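# Three arms pass a ball and ring to a far stand

## Task

Transfer the ball from the stand it sits on to the second stand, which stands in the gap between the benches where none of the hands can reach. Under the ball, resting on the first stand's collar, is a ring tied by ropes to a metal block on each arm's own bench; finish with that ring resting on the second stand's collar and the ball on the second stand. Tipping or jerking the ring makes the ball roll off. At no moment, including while the load hangs, may the ball or the ring drop more than slightly below the collar of the lower stand. Positions are in the scene frame. Arm bases in metres, with heading in degrees counter-clockwise from +x: arm1 at x=+0.16 y=+1.40 z=+0.97 heading -93; arm2 at x=-1.27 y=-0.60 z=+1.04 heading +33; arm3 at x=+1.21 y=-0.70 z=+0.97 heading +152. At the end every gripper must have released and moved away; a result that stays in place only because a robot holds it is not accepted.

## Robot and tools

Setup: three identical i2rt Big YAM arms, arm1, arm2 and arm3, each with six revolute joints, a two-finger gripper and a wrist camera. Two fixed room cameras, cam_low and cam_top, also watch. The hand reaches roughly 1.0 m out from the joint1 axis. Because the far stand is out of every hand's reach, the ring and ball must be carried by pulling the ropes to the metal blocks (grab a block, move it) so that the ropes carry the ring across while staying level and high enough.

Frame: one shared scene frame, origin on the floor, +z up. The hand point is halfway between the fingertips; its z axis runs along the fingers and the fingers close along its y axis. Hand poses are computed from each foot's real pose, which is never printed.

Joints (absolute targets, radians, with the tolerance used to judge arrival):
- joint1_rad: -2.879 to 2.879, ±0.045. Turns the whole arm about its foot; positive is counter-clockwise seen from above; 0 points along the foot's heading.
- joint2_rad: 0 to 3.141, ±0.14. Shoulder; 0 has the upper arm lying roughly level toward the back, increasing lifts it and then tips it forward.
- joint3_rad: 0 to 3.019, ±0.09. Elbow; 0 is fully folded, larger opens it.
- joint4_rad: -1.692 to 1.57, ±0.055. Hand pitch; positive tilts fingers up.
- joint5_rad: -1.57 to 1.57, ±0.03. Sideways hand swing; positive goes to the arm's right.
- joint6_rad: -2.094 to 2.094, ±0.035. Hand roll; positive is clockwise when looking from behind the hand.
- gripper_m: 0 to 0.093 metres, ±0.003, the fingertip gap. Each finger pad pushes with about 50 to 62 N at most, sometimes less.
With joint1 and joint6 at 0 and the hand level and forward, the wrist camera sits above the hand looking at the fingertips. Joints move at different speeds, so the hand may sweep a wide curve between postures.

execute_actions: argument actions is a list holding one action or nothing. An action is an object keyed by robot name; each robot gets {"joints": {...}} mapping joint names above to absolute targets (never offsets). Any subset of joints and robots may be given; all start at once and may finish at different moments. Example: {"arm1": {"joints": {"gripper_m": 0.05}}, "arm2": {"joints": {"joint1_rad": 0.3}}}. Omitted joints may keep pushing toward earlier targets. An unknown key or out-of-range number rejects the whole call and nothing moves. Optional cameras: a list from arm1_cam_wrist, arm2_cam_wrist, arm3_cam_wrist, cam_low, cam_top, all; null, omitted or ["all"] gives every camera, [] gives none. The result lists each robot's state (joint_positions, joint_status, on_its_own) and one image per camera, ordered as the pictures line says. An empty actions list just reports.

Reading results: joint_status tells how each commanded joint ended. off_target: stopped short and may still push. contact_stop or time_out: the joint drops its target and holds where it stopped, except that after time_out a joint may keep a target (either the old one or one clamped to within 0.375, 0.375, 0.113, 0.225, 0.075, 0.3 rad of its position for joints 1 to 6) and keep pushing; on_its_own lists such joints and will move them if the path frees up. To relieve a push, command the reported position. In on_its_own, held at is the held target, not the actual position. joint command not followed (often with a cause line) means a safety check blocked the arm's joint targets, typically self- or arm-to-arm clearance; the gripper part still runs, blocked joints read not_followed, and the arm may retry them with later actions until given passable targets. A target very near the current position may not move anything. A joint carrying a load slowly sags. If a result reports a stop, later motion calls in the same reply are skipped.

wait: seconds, 0 to 10. Commands nothing, lets the scene run, returns the same state and images.

zoom_image: camera (one of the five names) and region [x0, y0, x1, y1] in pixels, origin top-left, at most 504 by 504. Works only on a camera with a full image in the latest result. Wrist images are 616x616 fisheye; room images are 896x504.

read_manual: optional section, only "licences"; returns licence text, moves nothing.

finished_scene: scene, the current scene's integer number. Irreversible; call it only once the goal holds without any robot help, and the result says whether it succeeded and may give a new task.

Hazards: arms do not stop on contact and can press very hard. Two robots pressing hard together fails the run, and strong hits may too; the clearance check ignores fingers, gripper housings and wrist cameras and can react late, and no state line reports robot-to-robot contact. Objects touching robots are fine. Do not knock anything off the work area or to the floor. Occasional brief pushes may disturb loose items. Avoid drops, slips, slams and jerking the ropes. Sustained loads or pushing heat motors: a MOTOR HOT line appears at 85 °C, and at 100 °C an OVER-TEMPERATURE FAULT makes that arm and gripper go limp and fall until cooled, with joints reading limit_stop_at_motor_heat; resend targets afterwards. Heat partly persists into later tasks. Shorter robot motion is preferred.

Each tool is called after "Emit:" by a JSON object that holds its "api" and its "payload", one argument or row to a line.

## Session

Emit:
{"api": "execute_actions", "payload": {
  "actions": []
}}

Scene clock: 0.00 s.
Motor temperatures (°C, as the motors report them): arm1=[27 28 26 27 27 28] | arm2=[25 27 25 26 28 26] | arm3=[27 27 28 24 26 27]
arm1.joint_positions: joint1_rad=+0.392 joint2_rad=+0.607 joint3_rad=+1.413 joint4_rad=-1.443 joint5_rad=-0.230 joint6_rad=+0.739 gripper_m=+0.095
arm1.joint_status: not commanded
arm1.hand: x=+0.2606 y=+1.2175 z=+1.5002 quat_wxyz=(-0.460, -0.709, -0.534, +0.004) (m; scene frame)
arm2.joint_positions: joint1_rad=-0.018 joint2_rad=+0.560 joint3_rad=+1.442 joint4_rad=-1.472 joint5_rad=-0.003 joint6_rad=-0.047 gripper_m=+0.094
arm2.joint_status: not commanded
arm2.hand: x=-1.1163 y=-0.5069 z=+1.5914 quat_wxyz=(-0.458, +0.262, -0.841, -0.118) (m; scene frame)
arm3.joint_positions: joint1_rad=-0.816 joint2_rad=+0.447 joint3_rad=+1.430 joint4_rad=-1.324 joint5_rad=-0.043 joint6_rad=-0.622 gripper_m=+0.094
arm3.joint_status: not commanded
arm3.hand: x=+1.1603 y=-0.5555 z=+1.5640 quat_wxyz=(-0.465, +0.776, -0.257, -0.341) (m; scene frame)
pictures: arm1_cam_wrist, arm2_cam_wrist, arm3_cam_wrist, cam_low, cam_top
Images, in order (width x height): arm1_cam_wrist 616x616, arm2_cam_wrist 616x616, arm3_cam_wrist 616x616, cam_low 896x504, cam_top 896x504.

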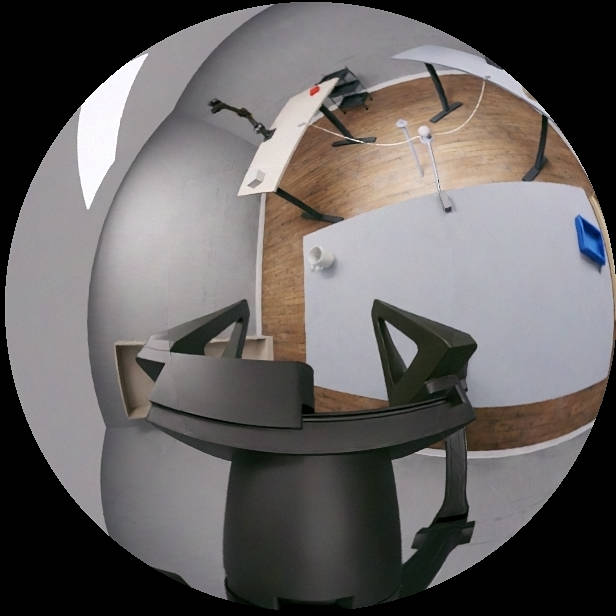

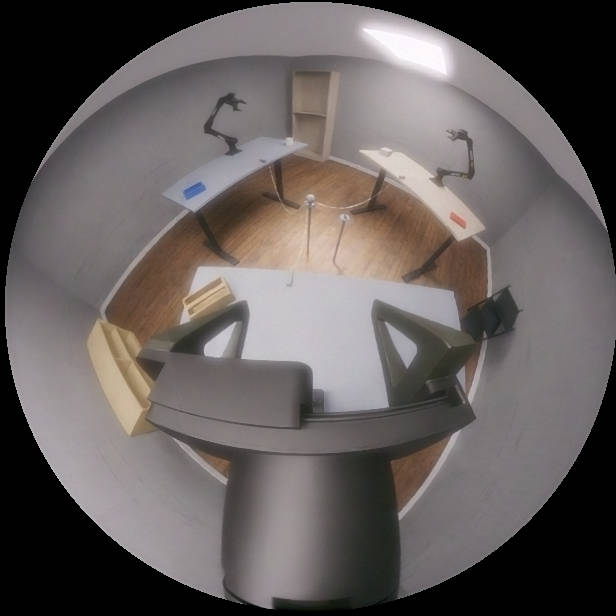

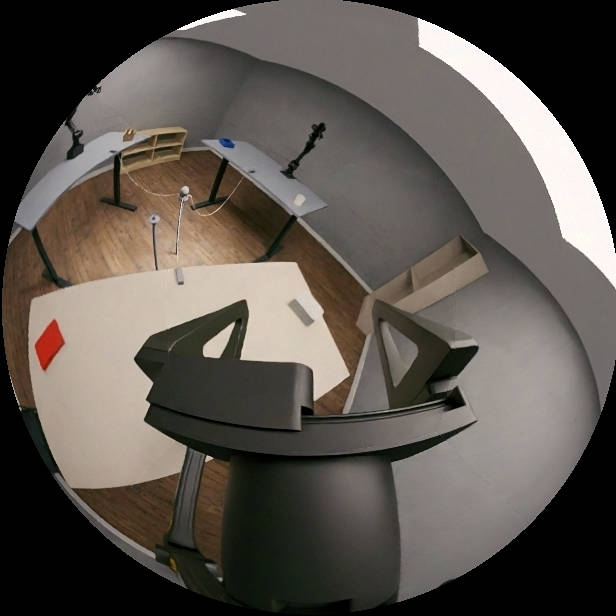

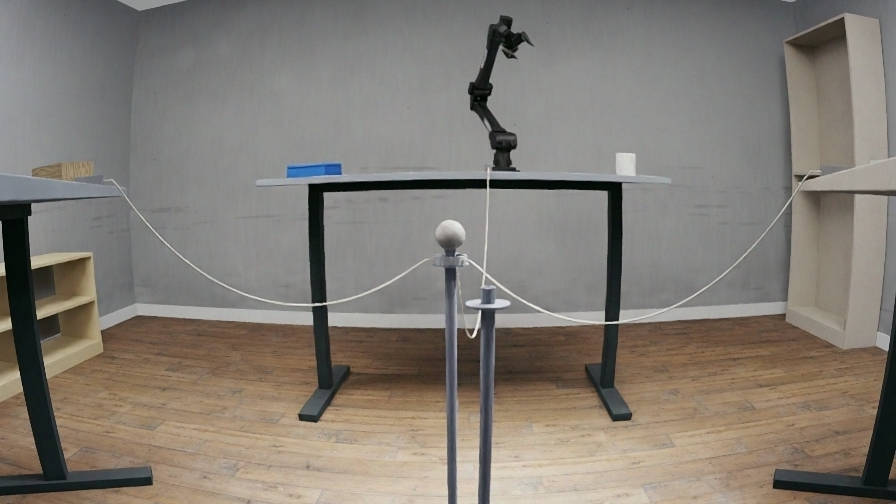

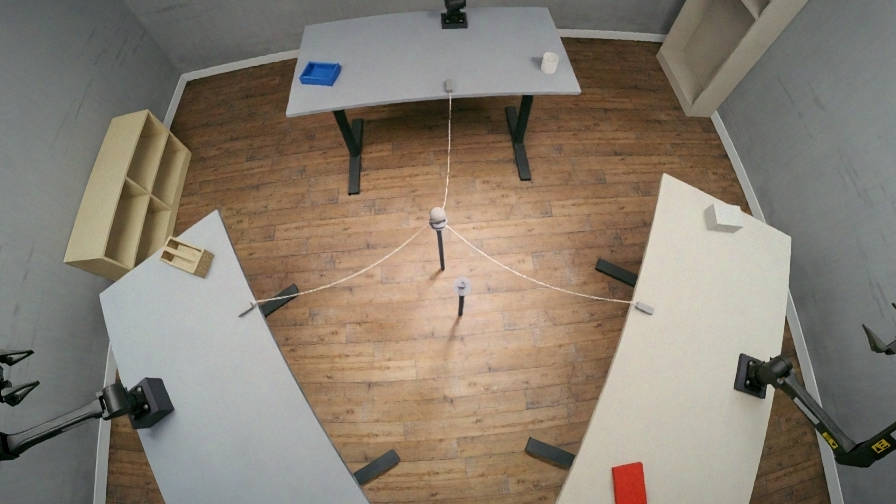

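Emit:
{"api": "execute_actions", "payload": {
  "actions": [
    {"arm1":{"joints":{"joint1_rad":0,"joint2_rad":1.653,"joint3_rad":1.509,"joint4_rad":-1.427,"joint5_rad":0,"joint6_rad":0}},"arm2":{"joints":{"joint1_rad":0.08,"joint2_rad":1.653,"joint3_rad":1.509,"joint4_rad":-1.427,"joint5_rad":0,"joint6_rad":0}},"arm3":{"joints":{"joint1_rad":0,"joint2_rad":1.653,"joint3_rad":1.509,"joint4_rad":-1.427,"joint5_rad":0,"joint6_rad":0}}}
  ]
}}

Scene clock: 4.93 s.
Motor temperatures (°C, as the motors report them): arm1=[27 28 28 27 27 28] | arm2=[25 27 26 27 28 26] | arm3=[27 27 28 24 26 27]
arm1.joint_positions: joint1_rad=+0.009 joint2_rad=+1.661 joint3_rad=+1.495 joint4_rad=-1.428 joint5_rad=-0.003 joint6_rad=+0.010 gripper_m=+0.095
arm1.joint_status: all done
arm1.hand: x=+0.1387 y=+0.9071 z=+1.1559 quat_wxyz=(+0.006, -0.723, -0.691, -0.014) (m; scene frame)
arm2.joint_positions: joint1_rad=+0.077 joint2_rad=+1.653 joint3_rad=+1.492 joint4_rad=-1.434 joint5_rad=-0.002 joint6_rad=-0.017 gripper_m=+0.094
arm2.joint_status: all done
arm2.hand: x=-0.8793 y=-0.3074 z=+1.2404 quat_wxyz=(+0.010, +0.326, -0.945, +0.004) (m; scene frame)
arm3.joint_positions: joint1_rad=+0.006 joint2_rad=+1.645 joint3_rad=+1.500 joint4_rad=-1.414 joint5_rad=+0.001 joint6_rad=-0.017 gripper_m=+0.094
arm3.joint_status: all done
arm3.hand: x=+0.7703 y=-0.4710 z=+1.1705 quat_wxyz=(-0.004, +0.974, -0.228, +0.000) (m; scene frame)
pictures: arm1_cam_wrist, arm2_cam_wrist, arm3_cam_wrist, cam_low, cam_top
Images, in order (width x height): arm1_cam_wrist 616x616, arm2_cam_wrist 616x616, arm3_cam_wrist 616x616, cam_low 896x504, cam_top 896x504.

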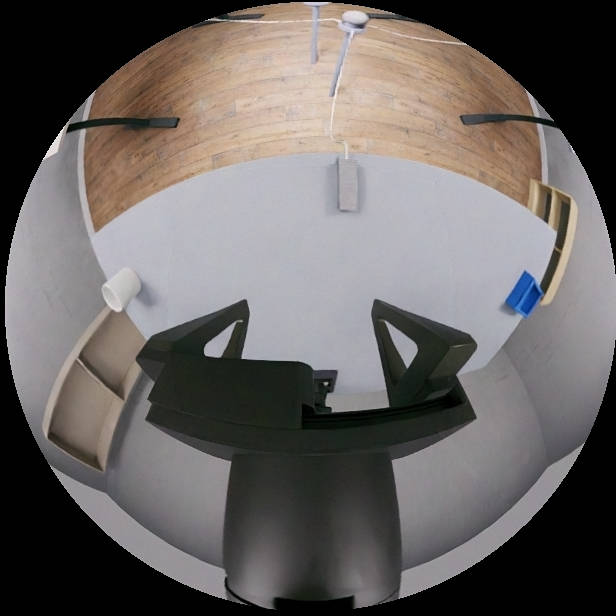

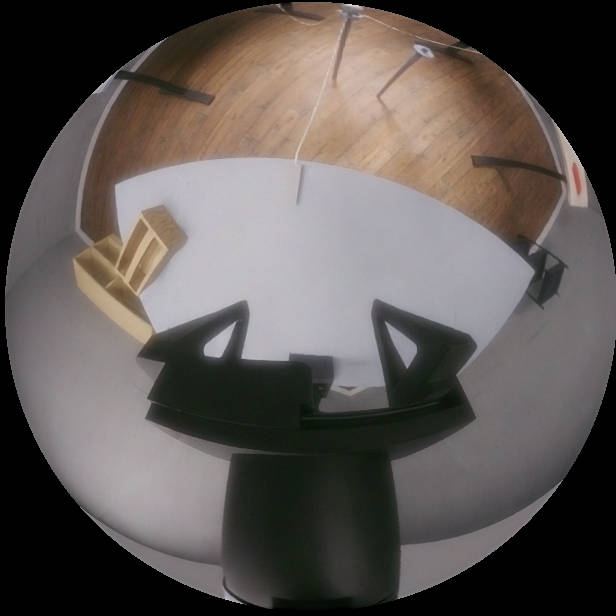

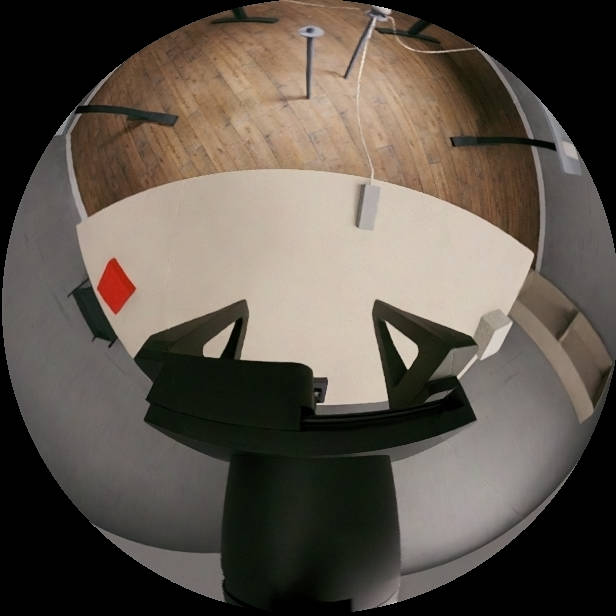

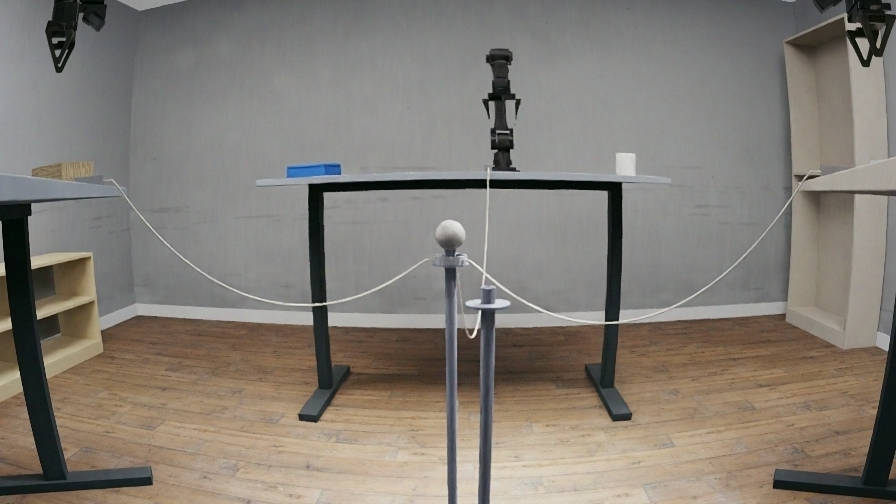

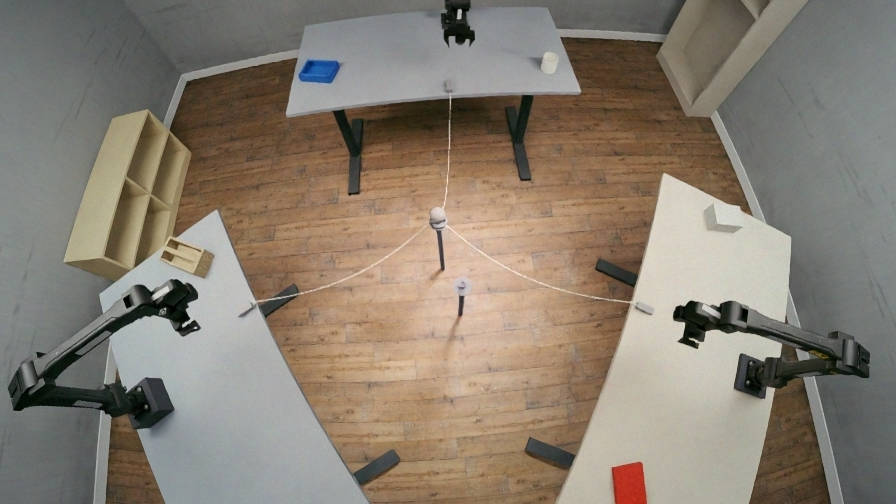

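Emit:
{"api": "execute_actions", "payload": {
  "actions": [
    {"arm1":{"joints":{"joint1_rad":-0.08,"joint2_rad":1.912,"joint3_rad":1.557,"joint4_rad":-1.204}},"arm2":{"joints":{"joint1_rad":0.09,"joint2_rad":2.004,"joint3_rad":1.472,"joint4_rad":-1.027}},"arm3":{"joints":{"joint1_rad":-0.14,"joint2_rad":1.863,"joint3_rad":1.483,"joint4_rad":-1.179}}}
  ]
}}

Scene clock: 9.63 s.
Motor temperatures (°C, as the motors report them): arm1=[27 28 29 27 27 28] | arm2=[25 28 26 27 28 26] | arm3=[27 28 29 24 26 27]
arm1.joint_positions: joint1_rad=-0.083 joint2_rad=+1.915 joint3_rad=+1.529 joint4_rad=-1.211 joint5_rad=-0.002 joint6_rad=+0.009 gripper_m=+0.095
arm1.joint_status: all done
arm1.hand: x=+0.0859 y=+0.8454 z=+1.0369 quat_wxyz=(+0.007, -0.754, -0.657, -0.015) (m; scene frame)
arm2.joint_positions: joint1_rad=+0.084 joint2_rad=+1.998 joint3_rad=+1.466 joint4_rad=-1.041 joint5_rad=-0.002 joint6_rad=-0.017 gripper_m=+0.094
arm2.joint_status: all done
arm2.hand: x=-0.8187 y=-0.2576 z=+1.0529 quat_wxyz=(-0.001, +0.330, -0.944, +0.001) (m; scene frame)
arm3.joint_positions: joint1_rad=-0.142 joint2_rad=+1.864 joint3_rad=+1.473 joint4_rad=-1.192 joint5_rad=+0.001 joint6_rad=-0.015 gripper_m=+0.094
arm3.joint_status: all done
arm3.hand: x=+0.7713 y=-0.3795 z=+1.0510 quat_wxyz=(-0.002, +0.954, -0.300, +0.011) (m; scene frame)
pictures: arm1_cam_wrist, arm2_cam_wrist, arm3_cam_wrist, cam_low, cam_top
Images, in order (width x height): arm1_cam_wrist 616x616, arm2_cam_wrist 616x616, arm3_cam_wrist 616x616, cam_low 896x504, cam_top 896x504.

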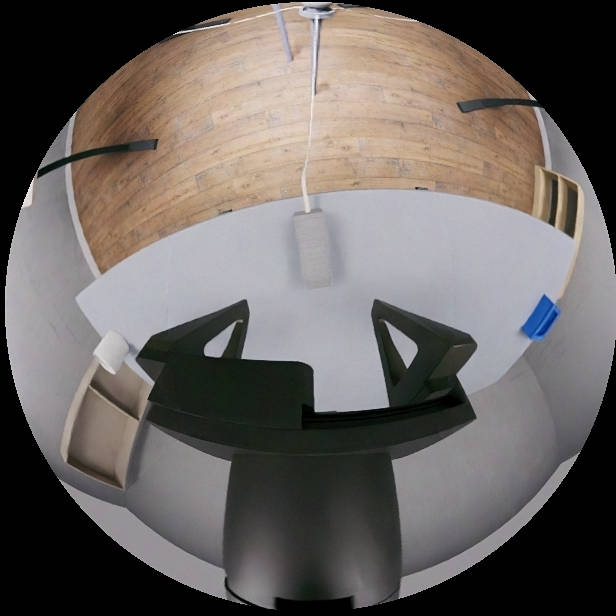

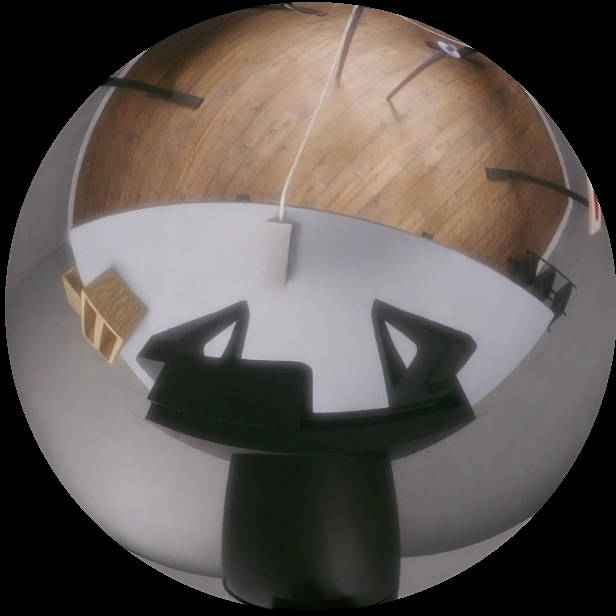

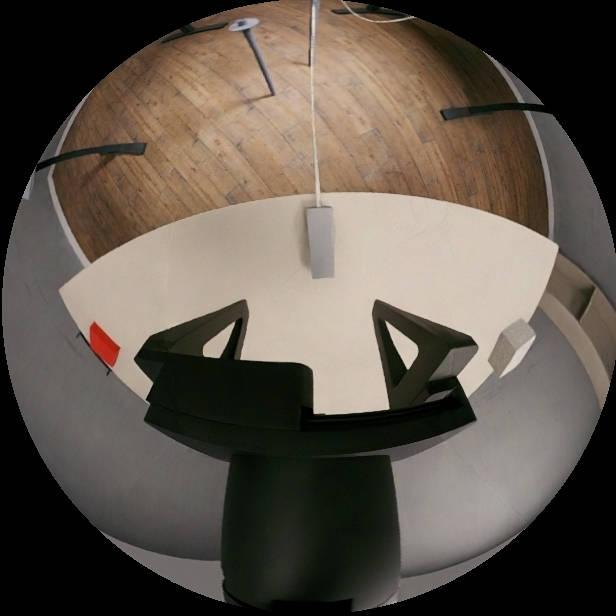

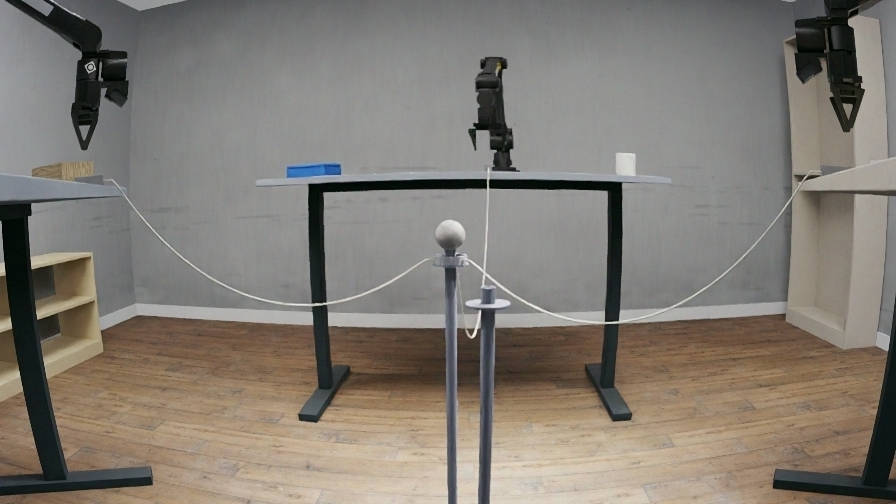

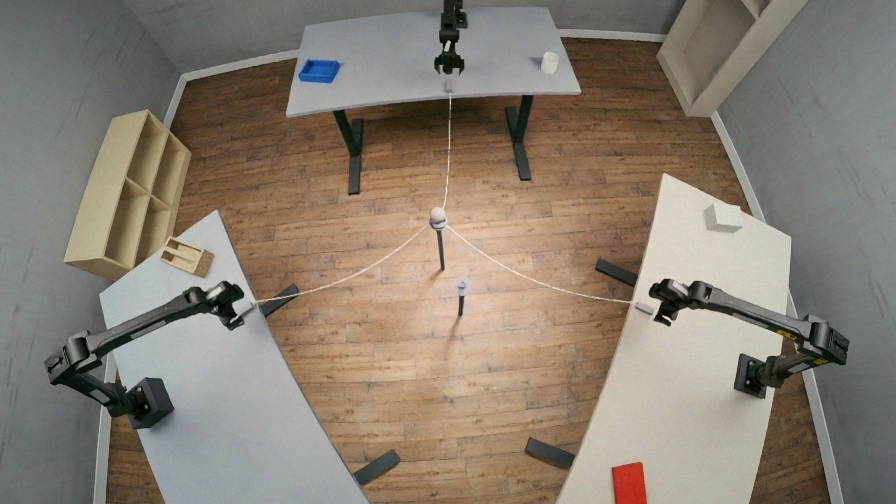

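Emit:
{"api": "execute_actions", "payload": {
  "actions": [
    {"arm1":{"joints":{"joint6_rad":-0.08,"joint2_rad":2.019,"joint3_rad":1.58,"joint4_rad":-1.105}},"arm2":{"joints":{"joint1_rad":0.142,"joint6_rad":0.12,"joint2_rad":2.102,"joint3_rad":1.505,"joint4_rad":-0.95}},"arm3":{"joints":{"joint1_rad":-0.157,"joint2_rad":1.99,"joint3_rad":1.512,"joint4_rad":-1.07}}}
  ]
}}

Scene clock: 13.27 s.
Motor temperatures (°C, as the motors report them): arm1=[27 29 29 27 27 28] | arm2=[25 28 27 27 28 26] | arm3=[27 28 30 24 26 27]
arm1.joint_positions: joint1_rad=-0.083 joint2_rad=+2.019 joint3_rad=+1.540 joint4_rad=-1.113 joint5_rad=-0.002 joint6_rad=-0.070 gripper_m=+0.095
arm1.joint_status: all done
arm1.hand: x=+0.0838 y=+0.8256 z=+0.9829 quat_wxyz=(+0.004, -0.727, -0.686, -0.013) (m; scene frame)
arm2.joint_positions: joint1_rad=+0.148 joint2_rad=+2.102 joint3_rad=+1.468 joint4_rad=-0.964 joint5_rad=-0.001 joint6_rad=+0.103 gripper_m=+0.094
arm2.joint_status: all done
arm2.hand: x=-0.8387 y=-0.2265 z=+0.9958 quat_wxyz=(+0.010, +0.304, -0.953, +0.006) (m; scene frame)
arm3.joint_positions: joint1_rad=-0.152 joint2_rad=+1.985 joint3_rad=+1.487 joint4_rad=-1.083 joint5_rad=+0.001 joint6_rad=-0.015 gripper_m=+0.094
arm3.joint_status: all done
arm3.hand: x=+0.7566 y=-0.3615 z=+0.9903 quat_wxyz=(-0.002, +0.952, -0.305, +0.010) (m; scene frame)
pictures: arm1_cam_wrist, arm2_cam_wrist, arm3_cam_wrist, cam_low, cam_top
Images, in order (width x height): arm1_cam_wrist 616x616, arm2_cam_wrist 616x616, arm3_cam_wrist 616x616, cam_low 896x504, cam_top 896x504.

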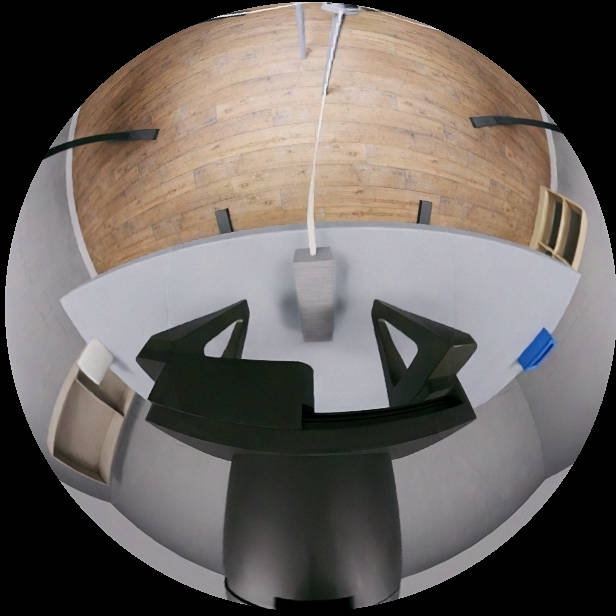

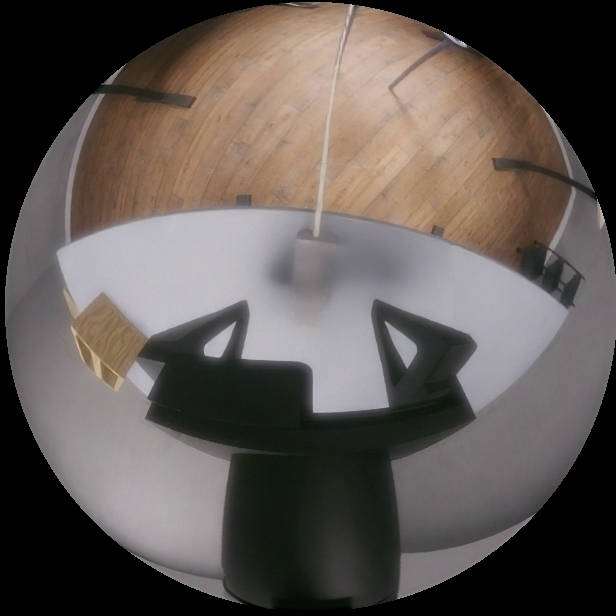

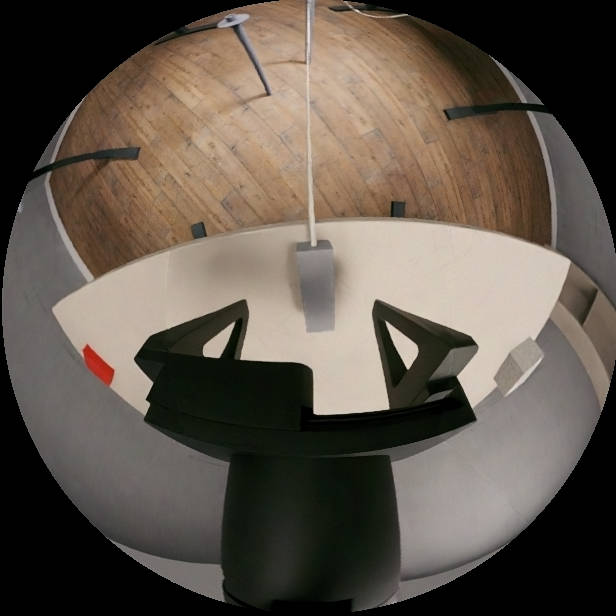

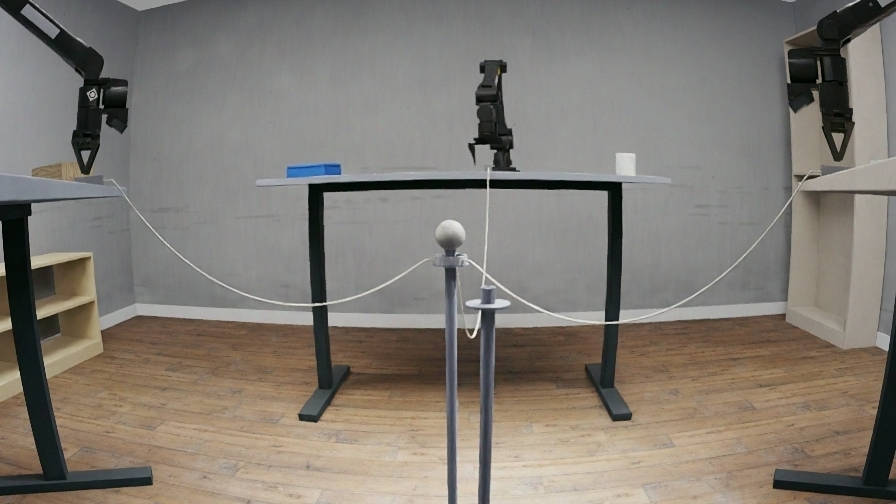

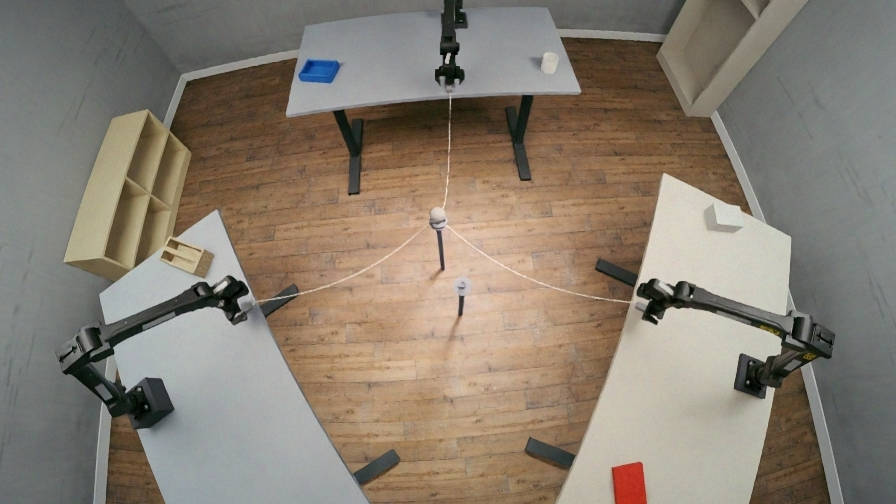

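Emit:
{"api": "execute_actions", "payload": {
  "actions": [
    {"arm1":{"joints":{"joint2_rad":2.05,"joint4_rad":-1.05}},"arm2":{"joints":{"joint6_rad":0.2,"joint2_rad":2.135,"joint4_rad":-0.86}},"arm3":{"joints":{"joint6_rad":-0.08,"joint2_rad":2.03,"joint4_rad":-1.0}}}
  ]
}}

Emit:
{"api": "zoom_image", "payload": {
  "camera": "cam_low",
  "region": [392, 100, 896, 340]
}}

Emit:
{"api": "zoom_image", "payload": {
  "camera": "cam_low",
  "region": [0, 100, 200, 220]
}}

Scene clock: 16.97 s.
Motor temperatures (°C, as the motors report them): arm1=[27 29 30 27 27 28] | arm2=[25 28 27 27 28 26] | arm3=[27 28 31 24 26 27]
arm1.joint_positions: joint1_rad=-0.083 joint2_rad=+2.025 joint3_rad=+1.540 joint4_rad=-1.059 joint5_rad=-0.002 joint6_rad=-0.070 gripper_m=+0.095
arm1.joint_status: all done
arm1.hand: x=+0.0822 y=+0.8130 z=+0.9798 quat_wxyz=(-0.011, -0.727, -0.686, +0.006) (m; scene frame)
arm2.joint_positions: joint1_rad=+0.148 joint2_rad=+2.112 joint3_rad=+1.468 joint4_rad=-0.875 joint5_rad=-0.001 joint6_rad=+0.183 gripper_m=+0.094
arm2.joint_status: all done
arm2.hand: x=-0.8236 y=-0.2132 z=+0.9908 quat_wxyz=(-0.026, +0.265, -0.964, -0.011) (m; scene frame)
arm3.joint_positions: joint1_rad=-0.152 joint2_rad=+1.999 joint3_rad=+1.487 joint4_rad=-1.014 joint5_rad=+0.001 joint6_rad=-0.063 gripper_m=+0.094
arm3.joint_status: all done
arm3.hand: x=+0.7443 y=-0.3524 z=+0.9826 quat_wxyz=(-0.011, +0.959, -0.282, -0.016) (m; scene frame)
pictures: arm1_cam_wrist, arm2_cam_wrist, arm3_cam_wrist, cam_low, cam_top
Images, in order (width x height): arm1_cam_wrist 616x616, arm2_cam_wrist 616x616, arm3_cam_wrist 616x616, cam_low 896x504, cam_top 896x504.

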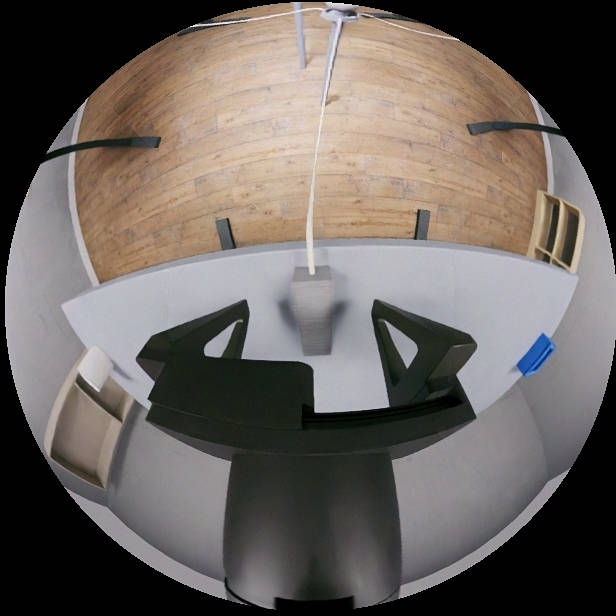

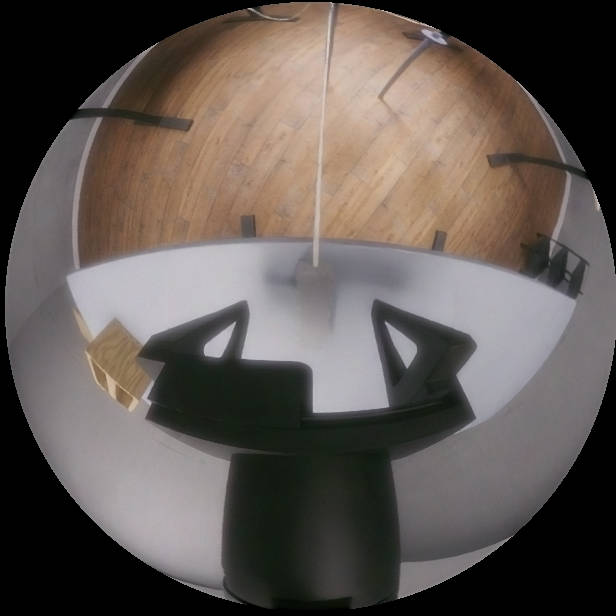

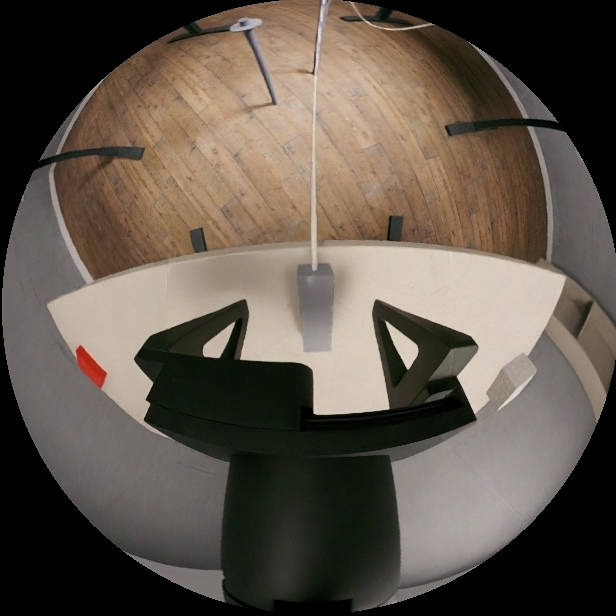

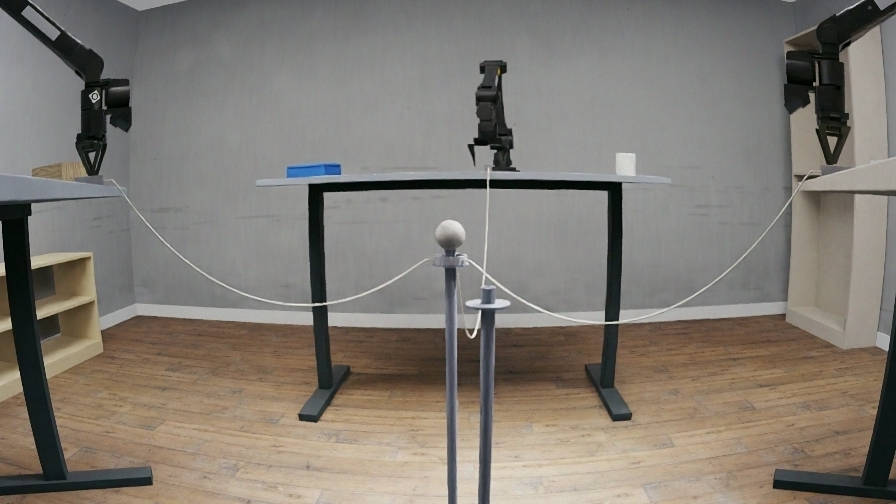

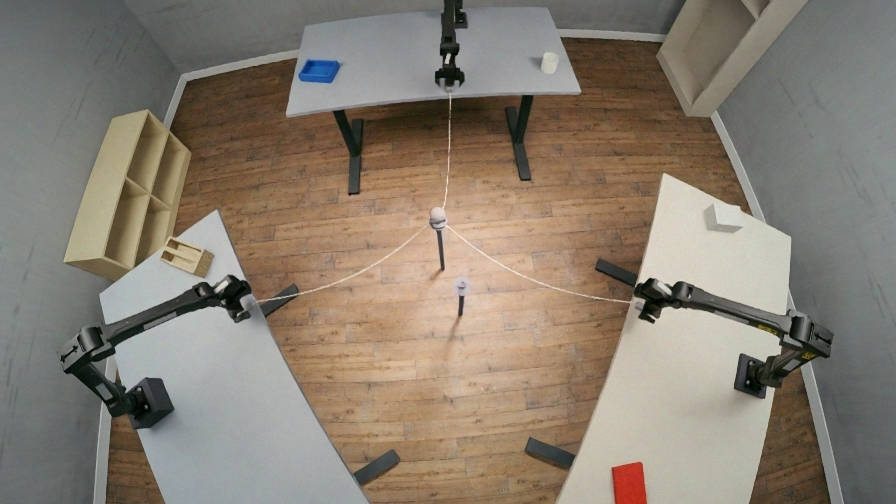

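Region (392, 100, 896, 340) of cam_low's 896x504 image, scaled by 1.000; it fills the top 240 rows of this view, and the rest is white.

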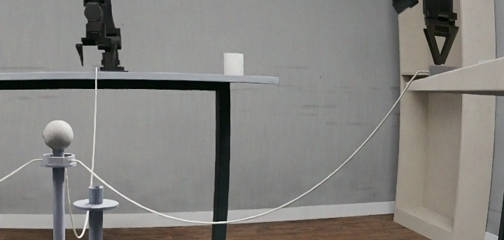

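Region (0, 100, 200, 220) of cam_low's 896x504 image, scaled by 2.520, with more detail than that image has; it fills the top 302 rows of this view, and the rest is white.

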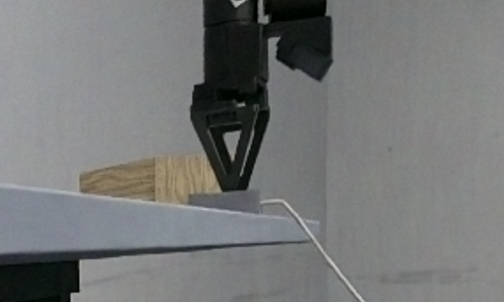

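Emit:
{"api": "execute_actions", "payload": {
  "actions": [
    {"arm1":{"joints":{"joint2_rad":2.075}},"arm2":{"joints":{"joint2_rad":2.16}},"arm3":{"joints":{"joint2_rad":2.055}}}
  ],
  "cameras": ["cam_low"]
}}

Emit:
{"api": "zoom_image", "payload": {
  "camera": "cam_low",
  "region": [0, 100, 200, 220]
}}

Emit:
{"api": "zoom_image", "payload": {
  "camera": "cam_low",
  "region": [730, 100, 896, 220]
}}

Emit:
{"api": "zoom_image", "payload": {
  "camera": "cam_low",
  "region": [420, 120, 560, 320]
}}

Scene clock: 19.03 s.
Motor temperatures (°C, as the motors report them): arm1=[27 29 30 27 27 28] | arm2=[25 29 28 27 28 26] | arm3=[27 28 31 24 26 27]
arm1.joint_positions: joint1_rad=-0.083 joint2_rad=+2.058 joint3_rad=+1.540 joint4_rad=-1.058 joint5_rad=-0.002 joint6_rad=-0.070 gripper_m=+0.095
arm1.joint_status: all done
arm1.hand: x=+0.0829 y=+0.8170 z=+0.9607 quat_wxyz=(-0.001, -0.727, -0.686, -0.007) (m; scene frame)
arm2.joint_positions: joint1_rad=+0.148 joint2_rad=+2.143 joint3_rad=+1.468 joint4_rad=-0.875 joint5_rad=-0.001 joint6_rad=+0.183 gripper_m=+0.094
arm2.joint_status: all done
arm2.hand: x=-0.8280 y=-0.2172 z=+0.9730 quat_wxyz=(-0.012, +0.265, -0.964, -0.004) (m; scene frame)
arm3.joint_positions: joint1_rad=-0.152 joint2_rad=+2.029 joint3_rad=+1.487 joint4_rad=-1.014 joint5_rad=+0.001 joint6_rad=-0.064 gripper_m=+0.094
arm3.joint_status: all done
arm3.hand: x=+0.7475 y=-0.3545 z=+0.9660 quat_wxyz=(-0.006, +0.959, -0.282, -0.002) (m; scene frame)
pictures: cam_low
Images, in order (width x height): cam_low 896x504.

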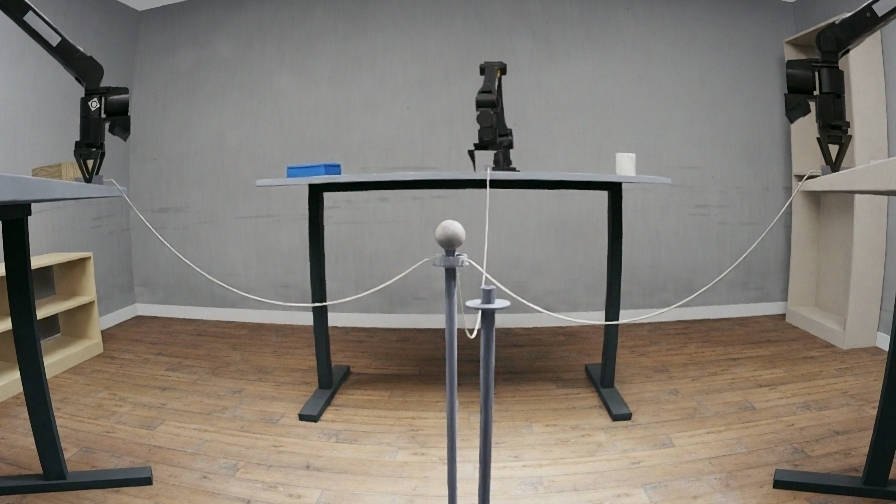

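Region (0, 100, 200, 220) of cam_low's 896x504 image, scaled by 2.520, with more detail than that image has; it fills the top 302 rows of this view, and the rest is white.

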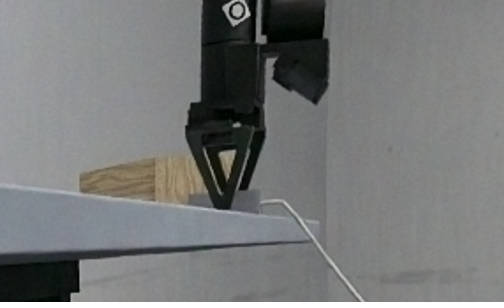

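Region (730, 100, 896, 220) of cam_low's 896x504 image, scaled by 3.036, with more detail than that image has.

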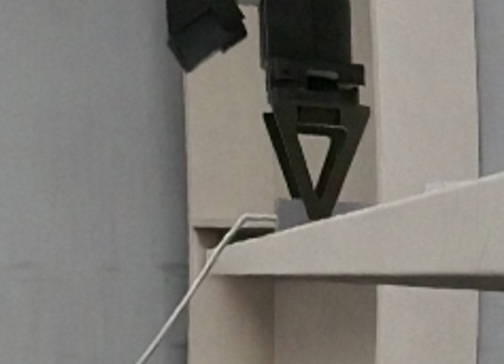

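Region (420, 120, 560, 320) of cam_low's 896x504 image, scaled by 2.520, with more detail than that image has; it fills the left 353 columns of this view, and the rest is white.

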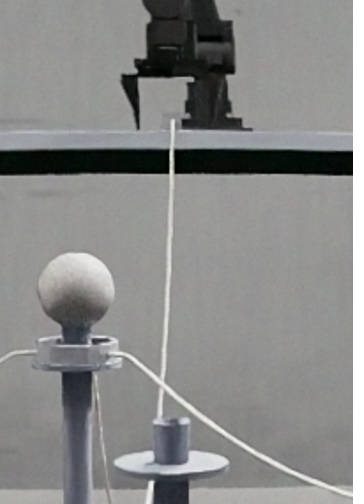

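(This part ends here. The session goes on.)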